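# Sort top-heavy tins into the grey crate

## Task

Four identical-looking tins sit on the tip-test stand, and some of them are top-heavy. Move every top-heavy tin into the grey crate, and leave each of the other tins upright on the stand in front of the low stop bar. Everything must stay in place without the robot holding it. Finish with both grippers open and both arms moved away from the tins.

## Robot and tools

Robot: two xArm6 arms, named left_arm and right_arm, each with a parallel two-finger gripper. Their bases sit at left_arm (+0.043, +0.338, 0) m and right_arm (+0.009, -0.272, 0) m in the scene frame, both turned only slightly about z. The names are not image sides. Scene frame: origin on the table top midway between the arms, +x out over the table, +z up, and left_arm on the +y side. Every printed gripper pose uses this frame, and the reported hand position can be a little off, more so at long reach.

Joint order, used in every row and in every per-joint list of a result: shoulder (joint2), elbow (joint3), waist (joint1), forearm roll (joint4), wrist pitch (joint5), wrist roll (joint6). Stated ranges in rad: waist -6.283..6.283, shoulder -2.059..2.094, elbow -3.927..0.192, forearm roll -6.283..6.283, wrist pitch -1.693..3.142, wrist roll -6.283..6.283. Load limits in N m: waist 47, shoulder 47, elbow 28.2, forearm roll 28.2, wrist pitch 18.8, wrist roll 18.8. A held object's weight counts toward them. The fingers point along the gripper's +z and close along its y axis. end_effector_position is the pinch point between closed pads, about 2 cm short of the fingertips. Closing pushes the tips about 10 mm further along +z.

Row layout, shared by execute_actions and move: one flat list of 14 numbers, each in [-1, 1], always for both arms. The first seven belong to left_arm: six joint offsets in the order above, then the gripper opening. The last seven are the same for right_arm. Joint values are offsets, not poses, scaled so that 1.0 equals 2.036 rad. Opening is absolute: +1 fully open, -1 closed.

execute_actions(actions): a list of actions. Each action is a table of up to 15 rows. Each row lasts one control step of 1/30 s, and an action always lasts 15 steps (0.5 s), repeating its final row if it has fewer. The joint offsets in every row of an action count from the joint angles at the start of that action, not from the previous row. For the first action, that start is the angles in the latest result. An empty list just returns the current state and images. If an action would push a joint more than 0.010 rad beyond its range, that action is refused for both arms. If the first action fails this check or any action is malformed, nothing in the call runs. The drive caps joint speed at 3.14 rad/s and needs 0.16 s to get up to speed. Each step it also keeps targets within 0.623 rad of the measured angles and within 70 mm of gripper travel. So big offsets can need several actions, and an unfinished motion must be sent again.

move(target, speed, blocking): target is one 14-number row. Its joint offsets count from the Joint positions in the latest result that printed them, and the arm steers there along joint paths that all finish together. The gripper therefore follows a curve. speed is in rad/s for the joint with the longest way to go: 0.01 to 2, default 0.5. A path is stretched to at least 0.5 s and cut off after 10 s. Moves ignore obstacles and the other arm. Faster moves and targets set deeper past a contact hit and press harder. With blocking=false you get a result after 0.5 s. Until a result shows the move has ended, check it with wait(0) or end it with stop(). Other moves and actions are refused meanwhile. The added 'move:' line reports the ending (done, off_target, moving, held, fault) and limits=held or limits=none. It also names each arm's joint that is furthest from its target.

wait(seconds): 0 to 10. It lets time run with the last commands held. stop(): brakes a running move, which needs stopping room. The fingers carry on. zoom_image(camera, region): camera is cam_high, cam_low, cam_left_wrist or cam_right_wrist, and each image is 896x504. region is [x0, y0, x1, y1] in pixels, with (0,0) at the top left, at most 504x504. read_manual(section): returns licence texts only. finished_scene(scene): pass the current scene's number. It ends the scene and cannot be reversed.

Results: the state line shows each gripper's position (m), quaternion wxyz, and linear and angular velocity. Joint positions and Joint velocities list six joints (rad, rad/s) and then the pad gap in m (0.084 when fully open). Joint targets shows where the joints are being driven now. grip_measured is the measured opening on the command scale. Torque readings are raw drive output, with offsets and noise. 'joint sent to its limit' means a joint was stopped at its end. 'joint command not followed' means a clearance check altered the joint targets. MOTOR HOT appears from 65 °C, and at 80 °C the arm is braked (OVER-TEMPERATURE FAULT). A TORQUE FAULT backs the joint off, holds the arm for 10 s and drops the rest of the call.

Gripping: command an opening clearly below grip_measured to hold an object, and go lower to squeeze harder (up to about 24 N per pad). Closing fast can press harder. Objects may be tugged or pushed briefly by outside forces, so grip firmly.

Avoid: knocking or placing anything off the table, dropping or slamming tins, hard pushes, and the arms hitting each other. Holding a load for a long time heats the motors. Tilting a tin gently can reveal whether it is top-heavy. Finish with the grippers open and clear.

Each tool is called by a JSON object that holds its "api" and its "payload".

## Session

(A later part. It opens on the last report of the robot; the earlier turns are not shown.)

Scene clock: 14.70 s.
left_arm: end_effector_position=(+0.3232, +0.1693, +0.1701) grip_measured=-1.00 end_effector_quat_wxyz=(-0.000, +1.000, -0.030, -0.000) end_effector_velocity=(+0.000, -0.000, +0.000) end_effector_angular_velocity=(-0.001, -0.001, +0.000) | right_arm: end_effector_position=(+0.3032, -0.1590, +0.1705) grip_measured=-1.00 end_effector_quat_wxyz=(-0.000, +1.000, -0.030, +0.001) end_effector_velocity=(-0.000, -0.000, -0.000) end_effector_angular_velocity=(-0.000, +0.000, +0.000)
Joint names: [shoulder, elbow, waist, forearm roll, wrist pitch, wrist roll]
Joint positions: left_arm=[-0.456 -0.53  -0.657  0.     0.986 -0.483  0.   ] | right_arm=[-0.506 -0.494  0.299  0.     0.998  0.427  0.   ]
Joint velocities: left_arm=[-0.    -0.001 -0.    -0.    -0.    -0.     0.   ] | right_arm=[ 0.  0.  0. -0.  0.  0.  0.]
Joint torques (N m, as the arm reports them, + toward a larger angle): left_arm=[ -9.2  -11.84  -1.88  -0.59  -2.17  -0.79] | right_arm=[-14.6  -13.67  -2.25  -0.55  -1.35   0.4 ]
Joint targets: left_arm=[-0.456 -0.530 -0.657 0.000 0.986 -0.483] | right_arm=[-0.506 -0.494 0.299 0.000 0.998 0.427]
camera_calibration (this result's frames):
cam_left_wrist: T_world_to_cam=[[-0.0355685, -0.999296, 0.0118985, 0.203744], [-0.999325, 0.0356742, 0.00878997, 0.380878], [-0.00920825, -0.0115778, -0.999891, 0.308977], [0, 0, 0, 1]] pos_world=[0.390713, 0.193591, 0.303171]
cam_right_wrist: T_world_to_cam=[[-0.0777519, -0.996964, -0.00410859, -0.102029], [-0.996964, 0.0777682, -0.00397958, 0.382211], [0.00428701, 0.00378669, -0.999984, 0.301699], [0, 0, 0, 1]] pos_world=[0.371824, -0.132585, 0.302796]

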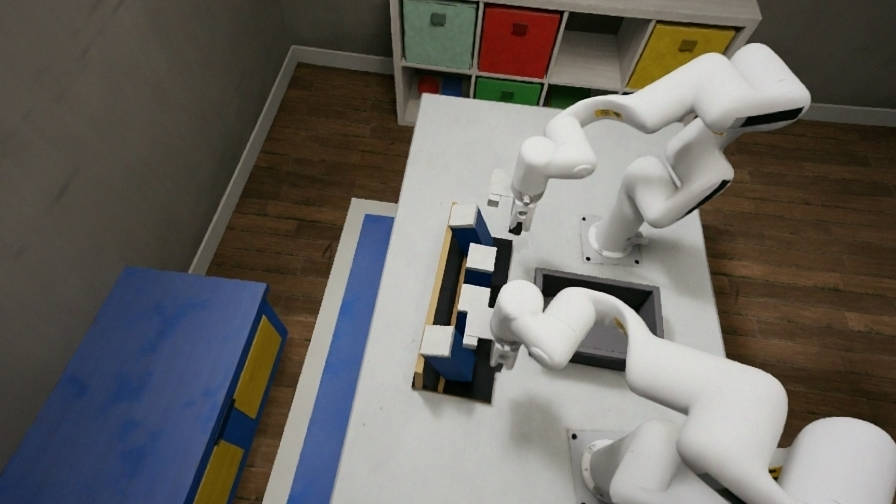

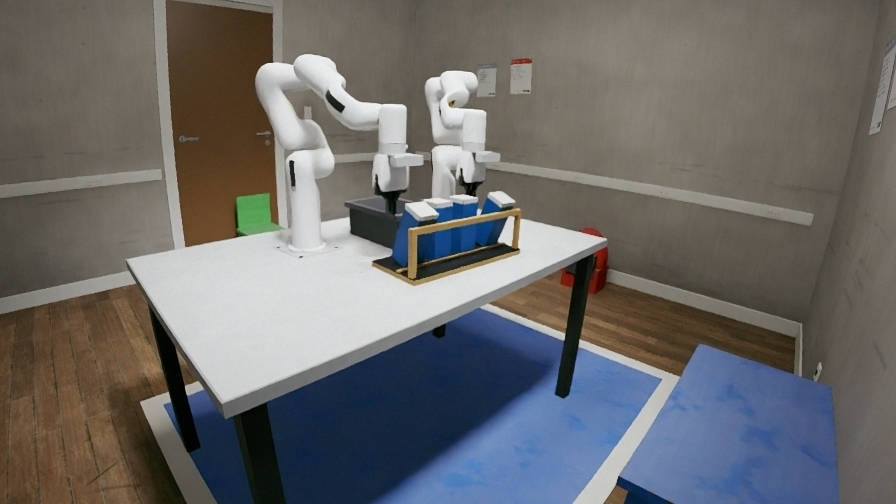

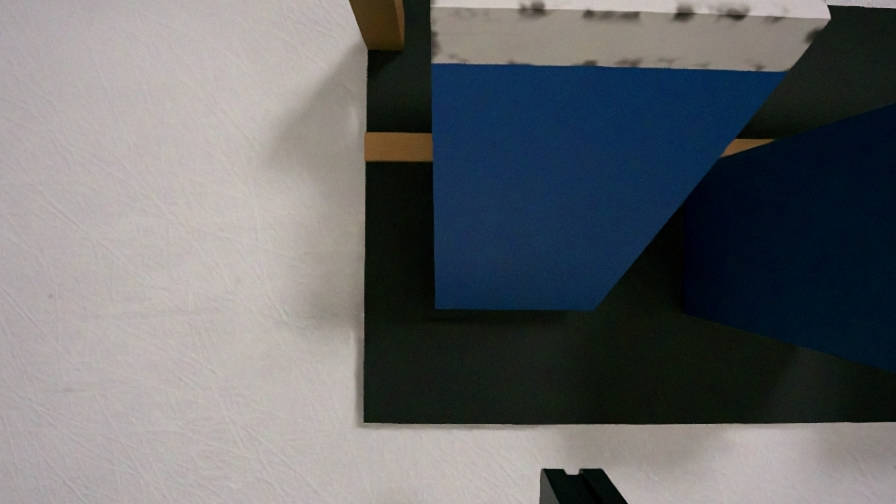

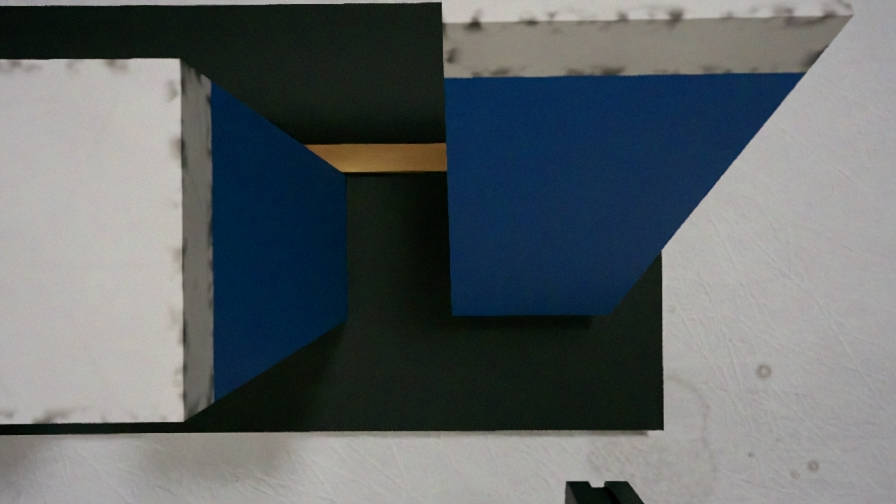

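{"api": "move", "payload": {"target": [0.1137,-0.0982,0.0447,0,-0.0154,0.0447,0.78, 0.1118,-0.0910,0.1319,0,-0.0198,0.1319,-1], "speed": 0.28}}

Scene clock: 18.10 s.
left_arm: end_effector_position=(+0.3930, +0.1684, +0.1701) grip_measured=+0.78 end_effector_quat_wxyz=(-0.000, +1.000, -0.030, -0.000) end_effector_velocity=(+0.001, +0.000, -0.000) end_effector_angular_velocity=(+0.001, -0.000, +0.001) | right_arm: end_effector_position=(+0.3097, -0.0505, +0.1700) grip_measured=-1.00 end_effector_quat_wxyz=(+0.000, +1.000, -0.030, -0.000) end_effector_velocity=(-0.001, +0.001, -0.001) end_effector_angular_velocity=(-0.002, +0.002, +0.001)
Joint names: [shoulder, elbow, waist, forearm roll, wrist pitch, wrist roll]
Joint positions: left_arm=[-0.225 -0.73  -0.566  0.     0.955 -0.392  0.076] | right_arm=[-0.278 -0.679  0.567  0.     0.958  0.695  0.   ]
Joint velocities: left_arm=[ 0.003 -0.002  0.001  0.001 -0.     0.    -0.   ] | right_arm=[ 0.003 -0.001  0.003 -0.     0.001  0.002  0.   ]
Joint torques (N m, as the arm reports them, + toward a larger angle): left_arm=[-13.65 -11.71  -1.69  -0.6   -2.13  -0.87] | right_arm=[-20.47 -13.44  -2.01  -0.56  -1.36   0.42]
Joint targets: left_arm=[-0.225 -0.730 -0.566 0.000 0.955 -0.392] | right_arm=[-0.278 -0.679 0.567 0.000 0.958 0.695]
move: done; limits=none; left_arm: farthest joint: the waist, 0.000 radians from its target (0.091 radians at the start); right_arm: farthest joint: the waist, 0.001 radians from its target (0.269 radians at the start)
camera_calibration (this result's frames):
cam_left_wrist: T_world_to_cam=[[-0.0356362, -0.999294, 0.0118638, 0.205339], [-0.999321, 0.0357433, 0.0089363, 0.450632], [-0.00935404, -0.0115373, -0.99989, 0.309663], [0, 0, 0, 1]] pos_world=[0.46054, 0.192659, 0.303166]
cam_right_wrist: T_world_to_cam=[[-0.077976, -0.99695, -0.00307585, 0.00660613], [-0.996952, 0.0779829, -0.00221651, 0.379917], [0.00244962, 0.00289364, -0.999993, 0.301252], [0, 0, 0, 1]] pos_world=[0.378536, -0.0239128, 0.302112]

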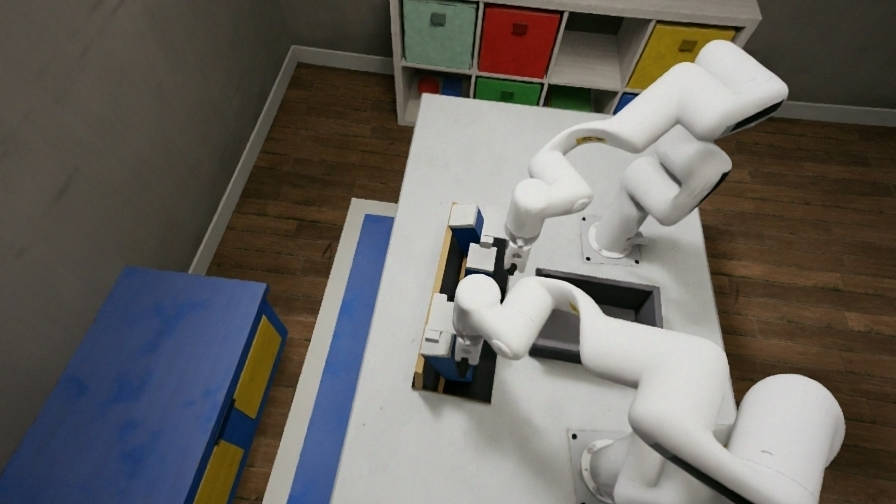

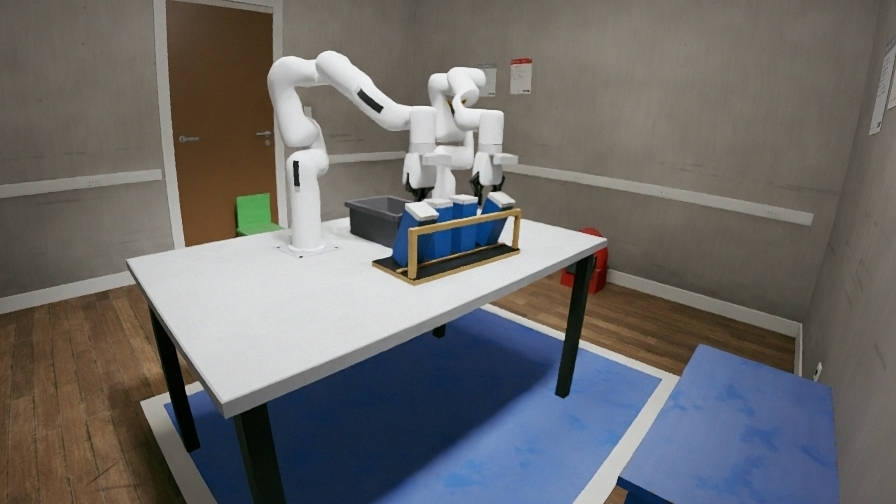

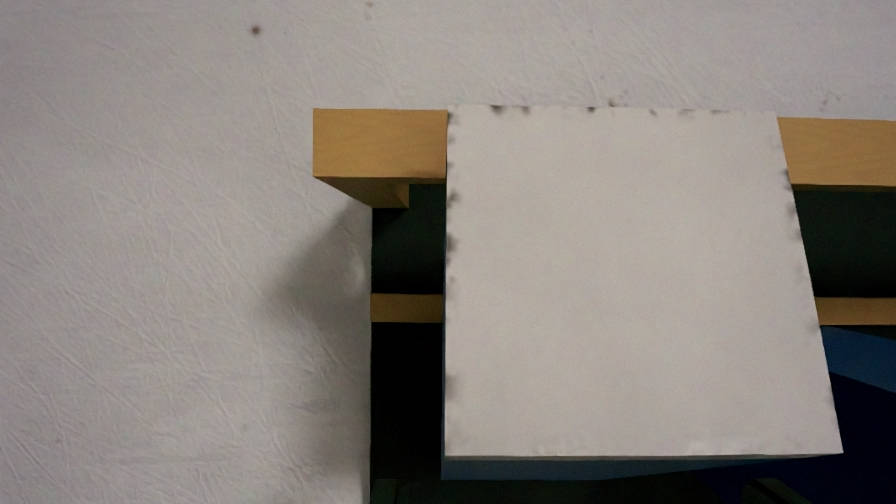

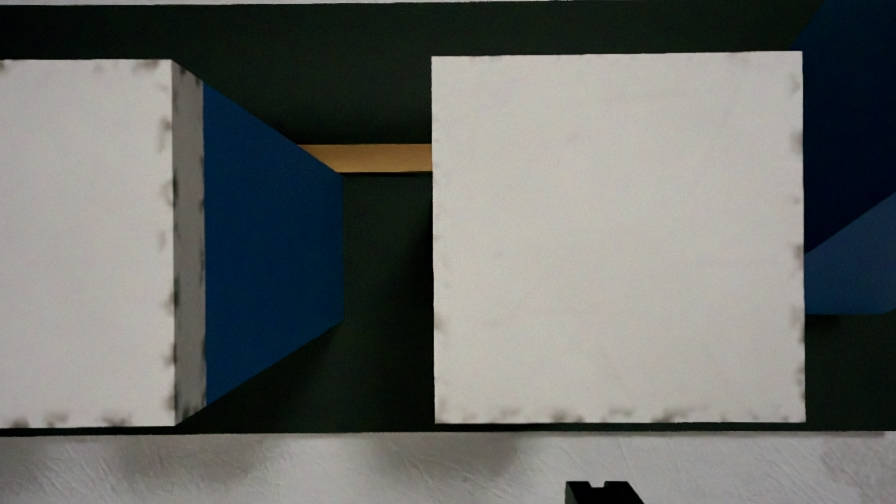

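{"api": "move", "payload": {"target": [0.0810,-0.0915,0.0233,0,0.0104,0.0233,0.78, 0.0953,-0.0960,-0.0510,0,0.0002,-0.0510,-1], "speed": 0.13}}

{"api": "move", "payload": {"target": [0,0,0,0,0,0,-0.2, -0.0953,0.0960,0.0510,0,-0.0002,0.0510,-1], "speed": 0.15}}

Scene clock: 20.67 s.
left_arm: end_effector_position=(+0.4470, +0.1653, +0.1750) grip_measured=+0.78 end_effector_quat_wxyz=(-0.000, +1.000, -0.030, -0.000) end_effector_velocity=(+0.000, +0.000, +0.000) end_effector_angular_velocity=(+0.000, +0.000, -0.000) | right_arm: end_effector_position=(+0.3797, -0.0541, +0.1703) grip_measured=-1.00 end_effector_quat_wxyz=(-0.000, +1.000, -0.030, +0.000) end_effector_velocity=(+0.001, +0.000, +0.001) end_effector_angular_velocity=(+0.001, -0.002, +0.002)
Joint names: [shoulder, elbow, waist, forearm roll, wrist pitch, wrist roll]
Joint positions: left_arm=[-0.06  -0.916 -0.519  0.     0.976 -0.344  0.076] | right_arm=[-0.085 -0.874  0.463  0.     0.959  0.591  0.   ]
Joint velocities: left_arm=[ 0.001 -0.002  0.001  0.     0.001  0.001 -0.   ] | right_arm=[ 0.001 -0.002 -0.001 -0.001 -0.001 -0.002  0.   ]
Joint torques (N m, as the arm reports them, + toward a larger angle): left_arm=[-17.19 -11.72  -1.42  -0.53  -2.21  -0.81] | right_arm=[-25.52 -13.42  -2.15  -0.52  -1.38   0.47]
Joint targets: left_arm=[-0.060 -0.916 -0.519 0.000 0.976 -0.344] | right_arm=[-0.084 -0.874 0.463 0.000 0.958 0.591]
move: done; limits=none; left_arm: farthest joint: the waist, 0.001 radians from its target (0.048 radians at the start); right_arm: farthest joint: the shoulder, 0.001 radians from its target (0.194 radians at the start)
camera_calibration (this result's frames):
cam_left_wrist: T_world_to_cam=[[-0.0356696, -0.999292, 0.0119563, 0.204095], [-0.999322, 0.0357753, 0.00874943, 0.504673], [-0.00917098, -0.0116361, -0.99989, 0.314985], [0, 0, 0, 1]] pos_world=[0.5145, 0.189561, 0.308094]
cam_right_wrist: T_world_to_cam=[[-0.0778985, -0.996954, -0.00375425, 0.00848307], [-0.996956, 0.0779103, -0.0030871, 0.450126], [0.00337019, 0.00350234, -0.999988, 0.301102], [0, 0, 0, 1]] pos_world=[0.448401, -0.0276667, 0.30252]

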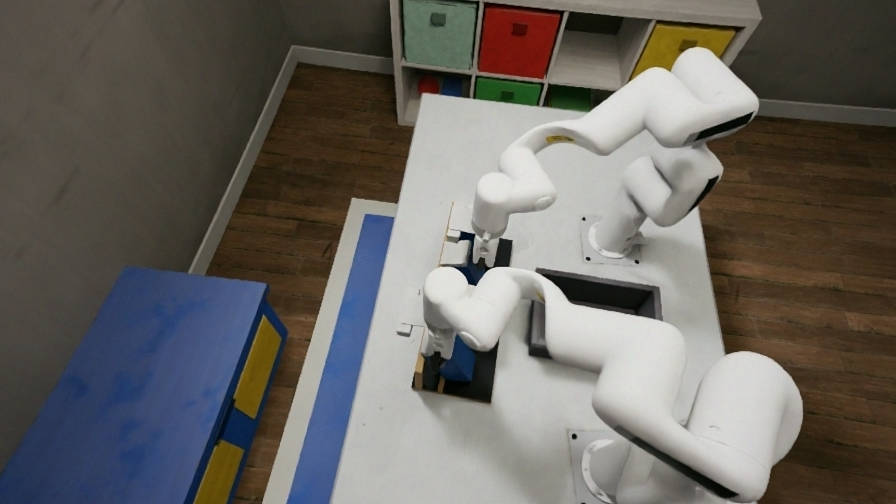

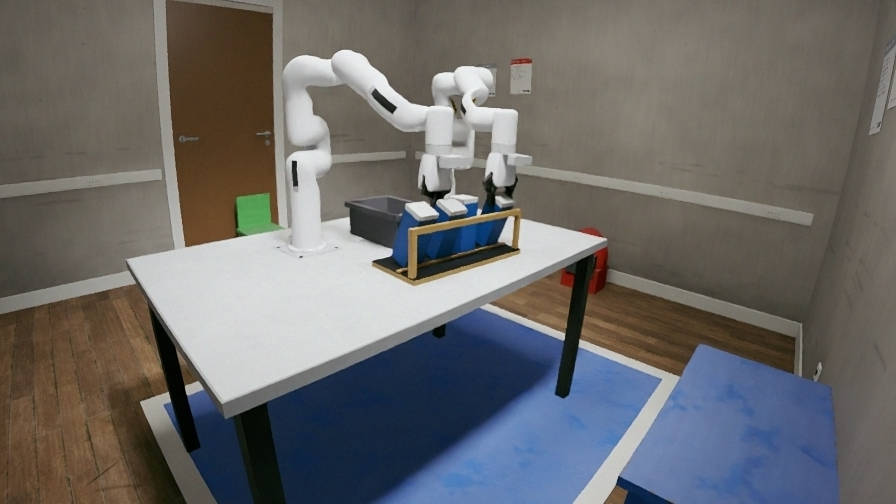

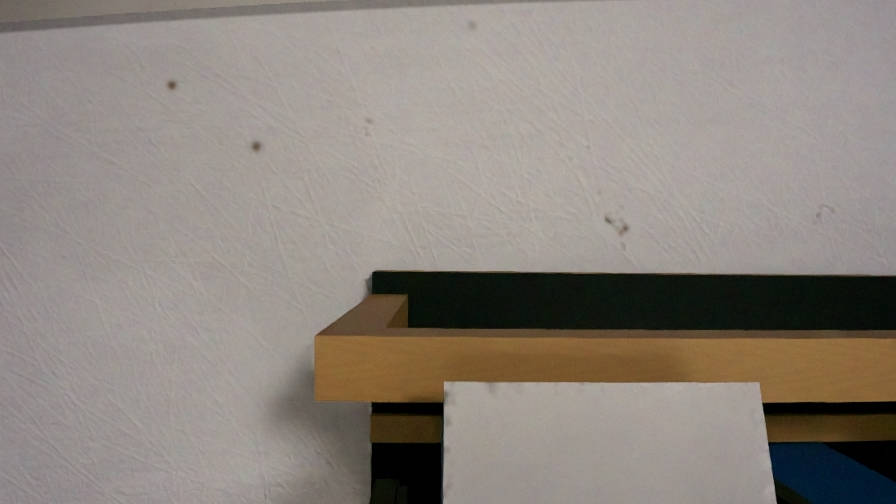

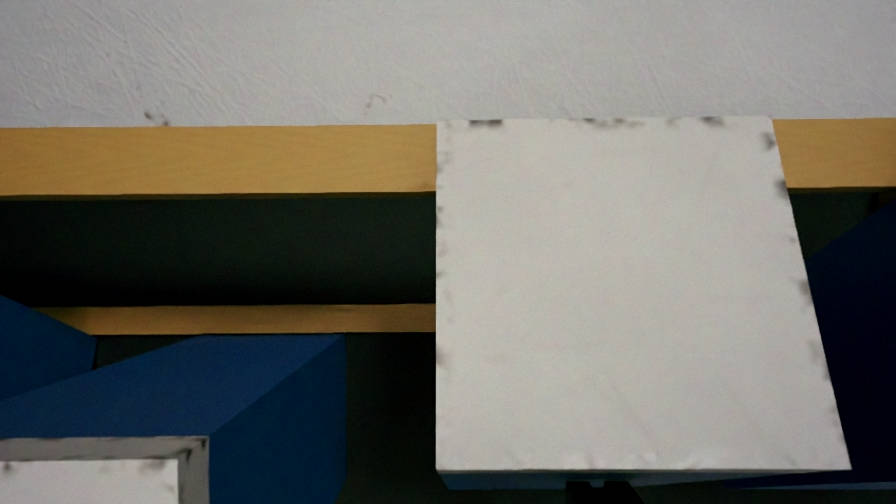

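Scene clock: 22.40 s.
left_arm: end_effector_position=(+0.4470, +0.1652, +0.1750) grip_measured=+0.47 end_effector_quat_wxyz=(-0.000, +1.000, -0.030, -0.000) end_effector_velocity=(-0.000, +0.000, -0.001) end_effector_angular_velocity=(+0.001, +0.002, +0.000) | right_arm: end_effector_position=(+0.3097, -0.0505, +0.1700) grip_measured=-1.00 end_effector_quat_wxyz=(+0.000, +1.000, -0.030, -0.000) end_effector_velocity=(-0.001, -0.000, -0.000) end_effector_angular_velocity=(-0.000, +0.000, -0.000)
Joint names: [shoulder, elbow, waist, forearm roll, wrist pitch, wrist roll]
Joint positions: left_arm=[-0.06  -0.916 -0.519  0.     0.976 -0.344  0.064] | right_arm=[-0.278 -0.679  0.567  0.     0.958  0.695  0.   ]
Joint velocities: left_arm=[ 0.001  0.001  0.001 -0.     0.     0.     0.   ] | right_arm=[-0.003  0.004  0.001 -0.     0.     0.001  0.   ]
Joint torques (N m, as the arm reports them, + toward a larger angle): left_arm=[-15.87 -10.52  -1.12  -0.09  -1.44  -0.71] | right_arm=[-20.29 -13.43  -2.25  -0.62  -1.39   0.38]
Joint targets: left_arm=[-0.060 -0.916 -0.519 0.000 0.976 -0.344] | right_arm=[-0.279 -0.679 0.567 0.000 0.958 0.695]
move: done; limits=none; left_arm: farthest joint: the waist, 0.000 radians from its target (0.000 radians at the start); right_arm: farthest joint: the shoulder, 0.001 radians from its target (0.194 radians at the start)
camera_calibration (this result's frames):
cam_left_wrist: T_world_to_cam=[[-0.0356753, -0.999291, 0.0120178, 0.204065], [-0.999323, 0.03578, 0.00861901, 0.504729], [-0.0090429, -0.0117022, -0.999891, 0.314988], [0, 0, 0, 1]] pos_world=[0.514516, 0.189547, 0.308151]
cam_right_wrist: T_world_to_cam=[[-0.0779804, -0.99695, -0.00310261, 0.00662257], [-0.996952, 0.0779875, -0.00225591, 0.379952], [0.00249099, 0.00291723, -0.999993, 0.301256], [0, 0, 0, 1]] pos_world=[0.378559, -0.023908, 0.302132]

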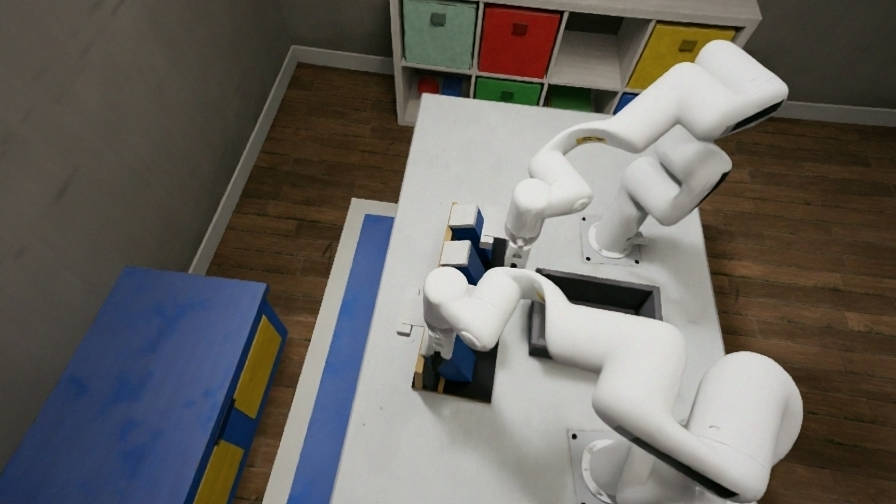

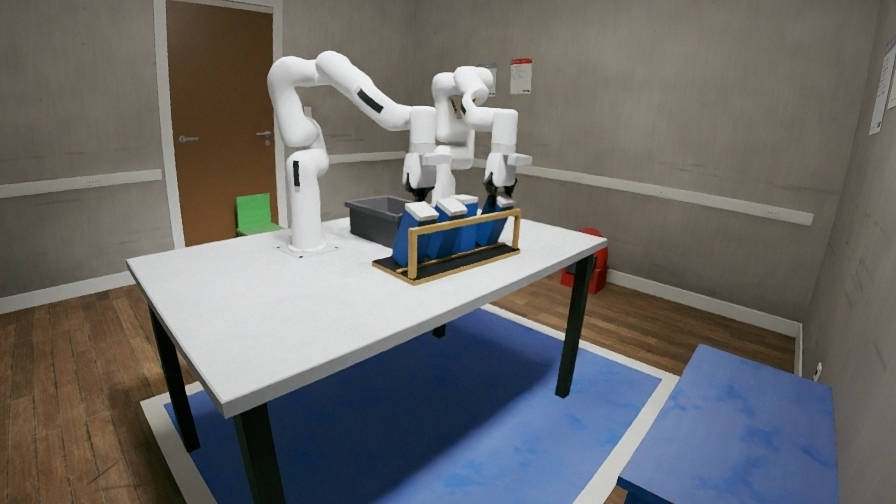

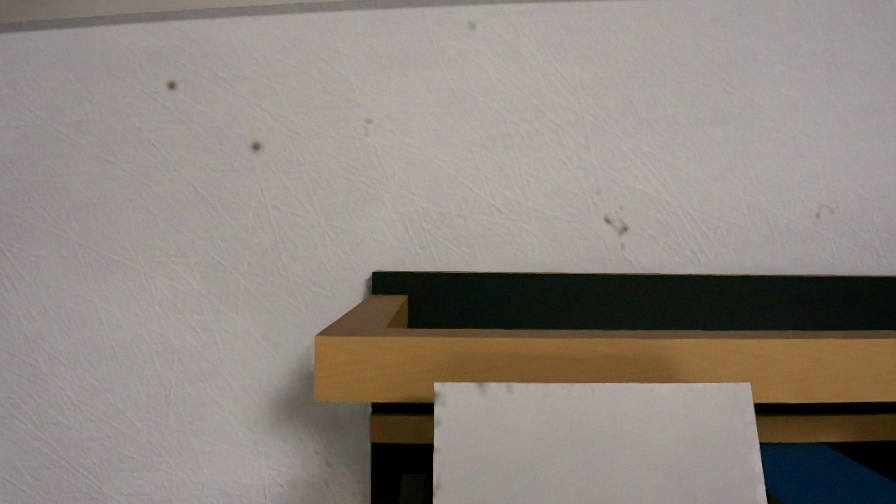

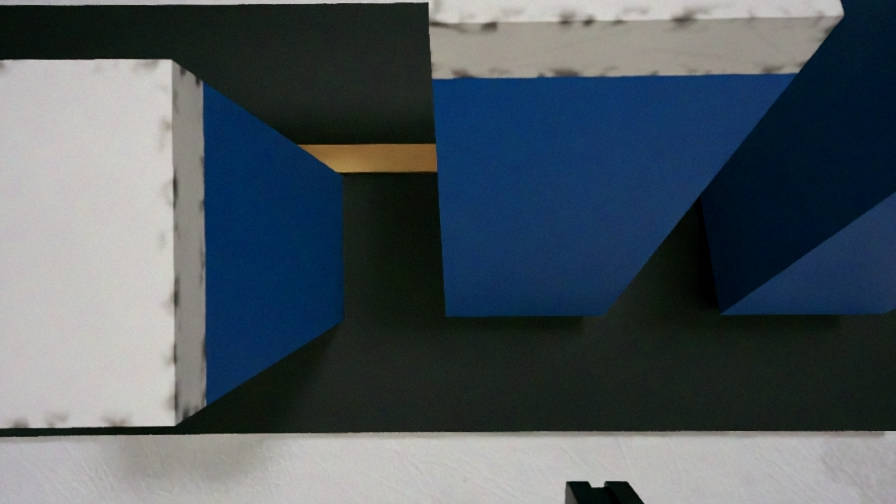

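{"api": "move", "payload": {"target": [-0.0228,-0.2815,0,0,0.3043,0,-0.2, 0.0997,-0.1007,-0.0461,0,0.0005,-0.0461,0.78], "speed": 0.5}}

Scene clock: 26.10 s.
left_arm: end_effector_position=(+0.4470, +0.1653, +0.3899) grip_measured=+0.47 end_effector_quat_wxyz=(-0.000, +1.000, -0.030, -0.000) end_effector_velocity=(-0.000, -0.000, +0.001) end_effector_angular_velocity=(-0.001, -0.001, -0.000) | right_arm: end_effector_position=(+0.3799, -0.0491, +0.1702) grip_measured=+0.78 end_effector_quat_wxyz=(-0.000, +1.000, -0.030, +0.000) end_effector_velocity=(-0.000, +0.000, -0.000) end_effector_angular_velocity=(-0.000, +0.000, +0.002)
Joint names: [shoulder, elbow, waist, forearm roll, wrist pitch, wrist roll]
Joint positions: left_arm=[-0.107 -1.489 -0.519  0.     1.596 -0.344  0.064] | right_arm=[-0.076 -0.884  0.473  0.     0.959  0.601  0.076]
Joint velocities: left_arm=[-0.    -0.002 -0.    -0.     0.001  0.    -0.   ] | right_arm=[ 0.001 -0.001  0.001 -0.     0.    -0.001  0.   ]
Joint torques (N m, as the arm reports them, + toward a larger angle): left_arm=[-17.02 -12.78  -1.55  -0.36  -2.33  -0.8 ] | right_arm=[-25.83 -13.36  -2.16  -0.57  -1.38   0.49]
Joint targets: left_arm=[-0.107 -1.489 -0.519 0.000 1.596 -0.344] | right_arm=[-0.075 -0.884 0.473 0.000 0.959 0.601]
move: done; limits=none; left_arm: farthest joint: the elbow, 0.001 radians from its target (0.573 radians at the start); right_arm: farthest joint: the shoulder, 0.001 radians from its target (0.204 radians at the start)
camera_calibration (this result's frames):
cam_left_wrist: T_world_to_cam=[[-0.0356168, -0.999295, 0.0118688, 0.20153], [-0.999322, 0.0357241, 0.00895605, 0.502743], [-0.00937374, -0.0115418, -0.999889, 0.529911], [0, 0, 0, 1]] pos_world=[0.514547, 0.189544, 0.522958]
cam_right_wrist: T_world_to_cam=[[-0.0779381, -0.996951, -0.00376615, 0.0135421], [-0.996952, 0.0779499, -0.00309948, 0.449926], [0.00338361, 0.00351311, -0.999988, 0.300999], [0, 0, 0, 1]] pos_world=[0.448591, -0.0226283, 0.302441]

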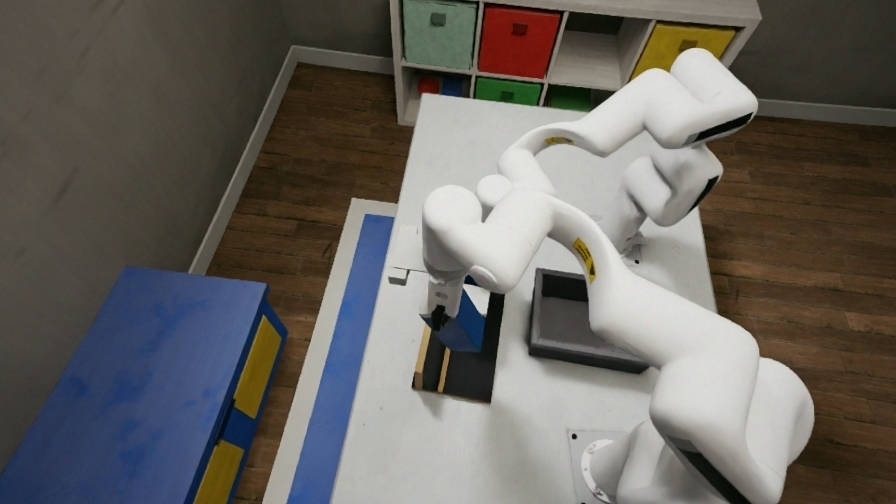

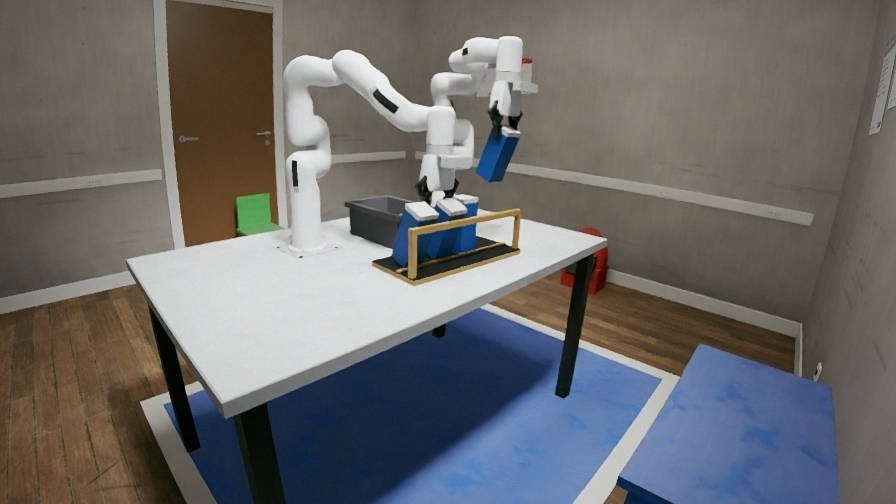

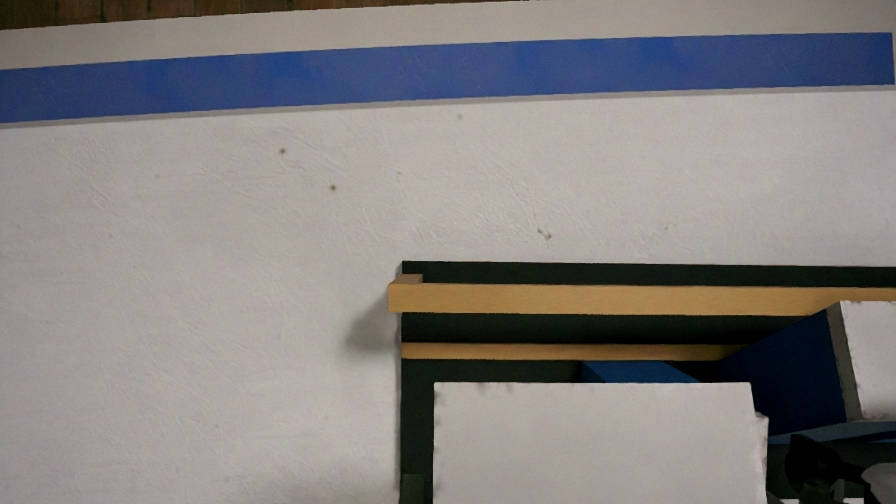

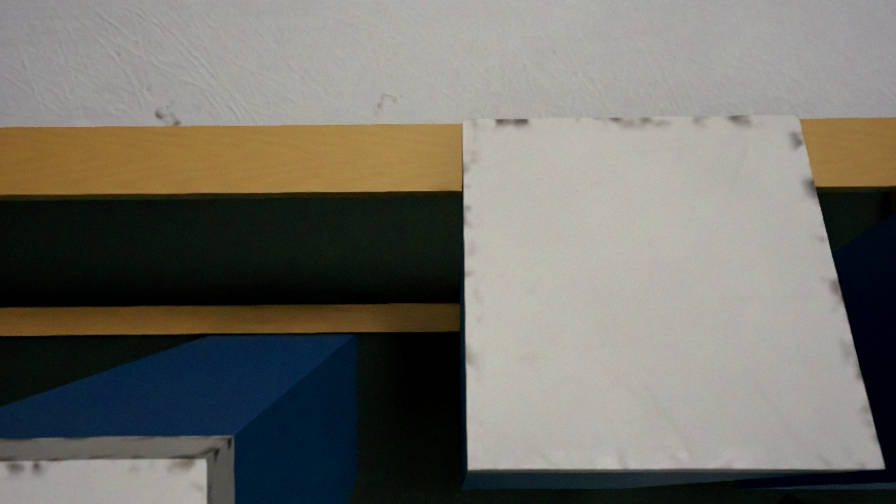

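{"api": "zoom_image", "payload": {"camera": "cam_high", "region": [500,240,720,400]}}

Region (500, 240, 720, 400) of cam_high's 896x504 image, scaled by 2.291, with more detail than that image has; it fills the top 367 rows of this view, and the rest is white.

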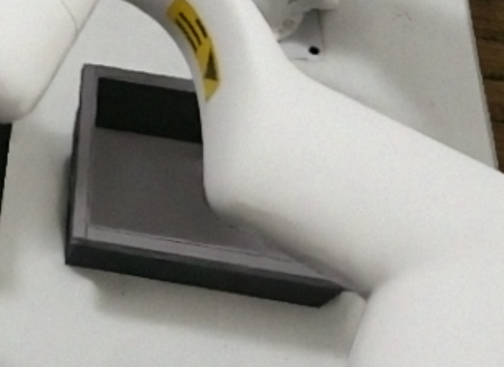

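{"api": "move", "payload": {"target": [-0.3911,0.4151,-0.3545,0,-0.2131,0.169,-0.2, 0.0710,-0.0894,-0.0311,0,0.0189,-0.0311,0.78], "speed": 0.55}}

Scene clock: 32.43 s.
left_arm: end_effector_position=(+0.1804, +0.0504, +0.3497) grip_measured=+0.47 end_effector_quat_wxyz=(+0.102, +0.830, -0.524, +0.162) end_effector_velocity=(-0.001, -0.000, -0.001) end_effector_angular_velocity=(-0.000, +0.001, -0.003) | right_arm: end_effector_position=(+0.4337, -0.0520, +0.1748) grip_measured=+0.78 end_effector_quat_wxyz=(-0.000, +1.000, -0.030, -0.000) end_effector_velocity=(+0.001, -0.000, +0.000) end_effector_angular_velocity=(+0.000, -0.001, -0.000)
Joint names: [shoulder, elbow, waist, forearm roll, wrist pitch, wrist roll]
Joint positions: left_arm=[-0.902 -0.644 -1.24   0.     1.162 -0.001  0.064] | right_arm=[ 0.069 -1.066  0.41   0.     0.998  0.538  0.076]
Joint velocities: left_arm=[-0.002  0.003 -0.003 -0.001 -0.001  0.001  0.   ] | right_arm=[ 0.    -0.001 -0.001 -0.    -0.    -0.    -0.   ]
Joint torques (N m, as the arm reports them, + toward a larger angle): left_arm=[ -3.91 -13.57  -1.85  -0.52  -3.81  -0.74] | right_arm=[-29.99 -13.43  -2.29  -0.56  -1.3    0.41]
Joint targets: left_arm=[-0.903 -0.644 -1.241 0.000 1.162 -0.000] | right_arm=[0.069 -1.066 0.410 0.000 0.998 0.538]
move: done; limits=none; left_arm: farthest joint: the shoulder, 0.001 radians from its target (0.796 radians at the start); right_arm: farthest joint: the waist, 0.000 radians from its target (0.063 radians at the start)
camera_calibration (this result's frames):
cam_left_wrist: T_world_to_cam=[[-0.894285, -0.447025, 0.020596, 0.201729], [-0.422684, 0.828687, -0.366901, 0.228259], [0.146946, -0.336819, -0.930032, 0.449713], [0, 0, 0, 1]] pos_world=[0.210801, 0.0524944, 0.497841]
cam_right_wrist: T_world_to_cam=[[-0.0779006, -0.996956, -0.00322424, 0.014745], [-0.996958, 0.0779081, -0.00227362, 0.503704], [0.0025179, 0.00303731, -0.999992, 0.305783], [0, 0, 0, 1]] pos_world=[0.502551, -0.0254712, 0.306973]

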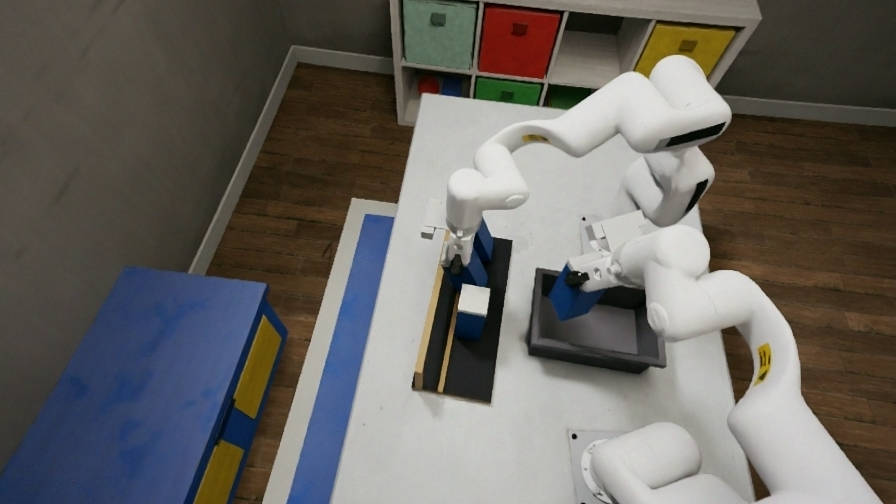

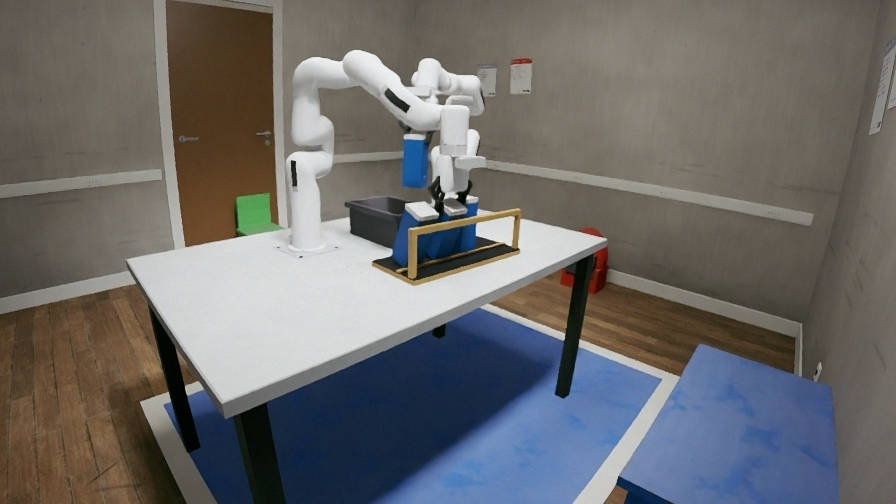

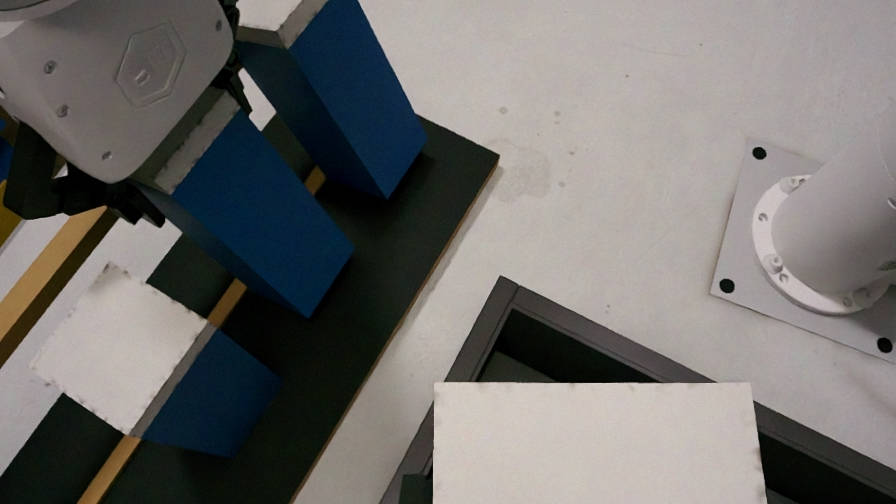

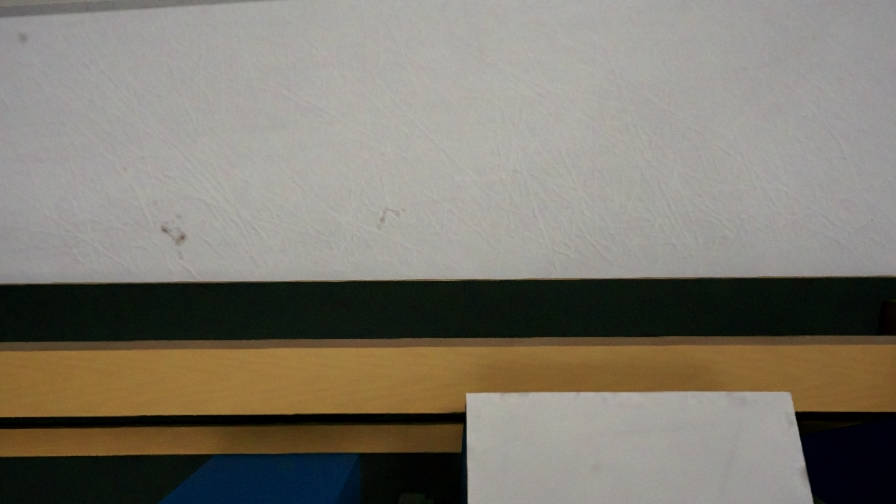

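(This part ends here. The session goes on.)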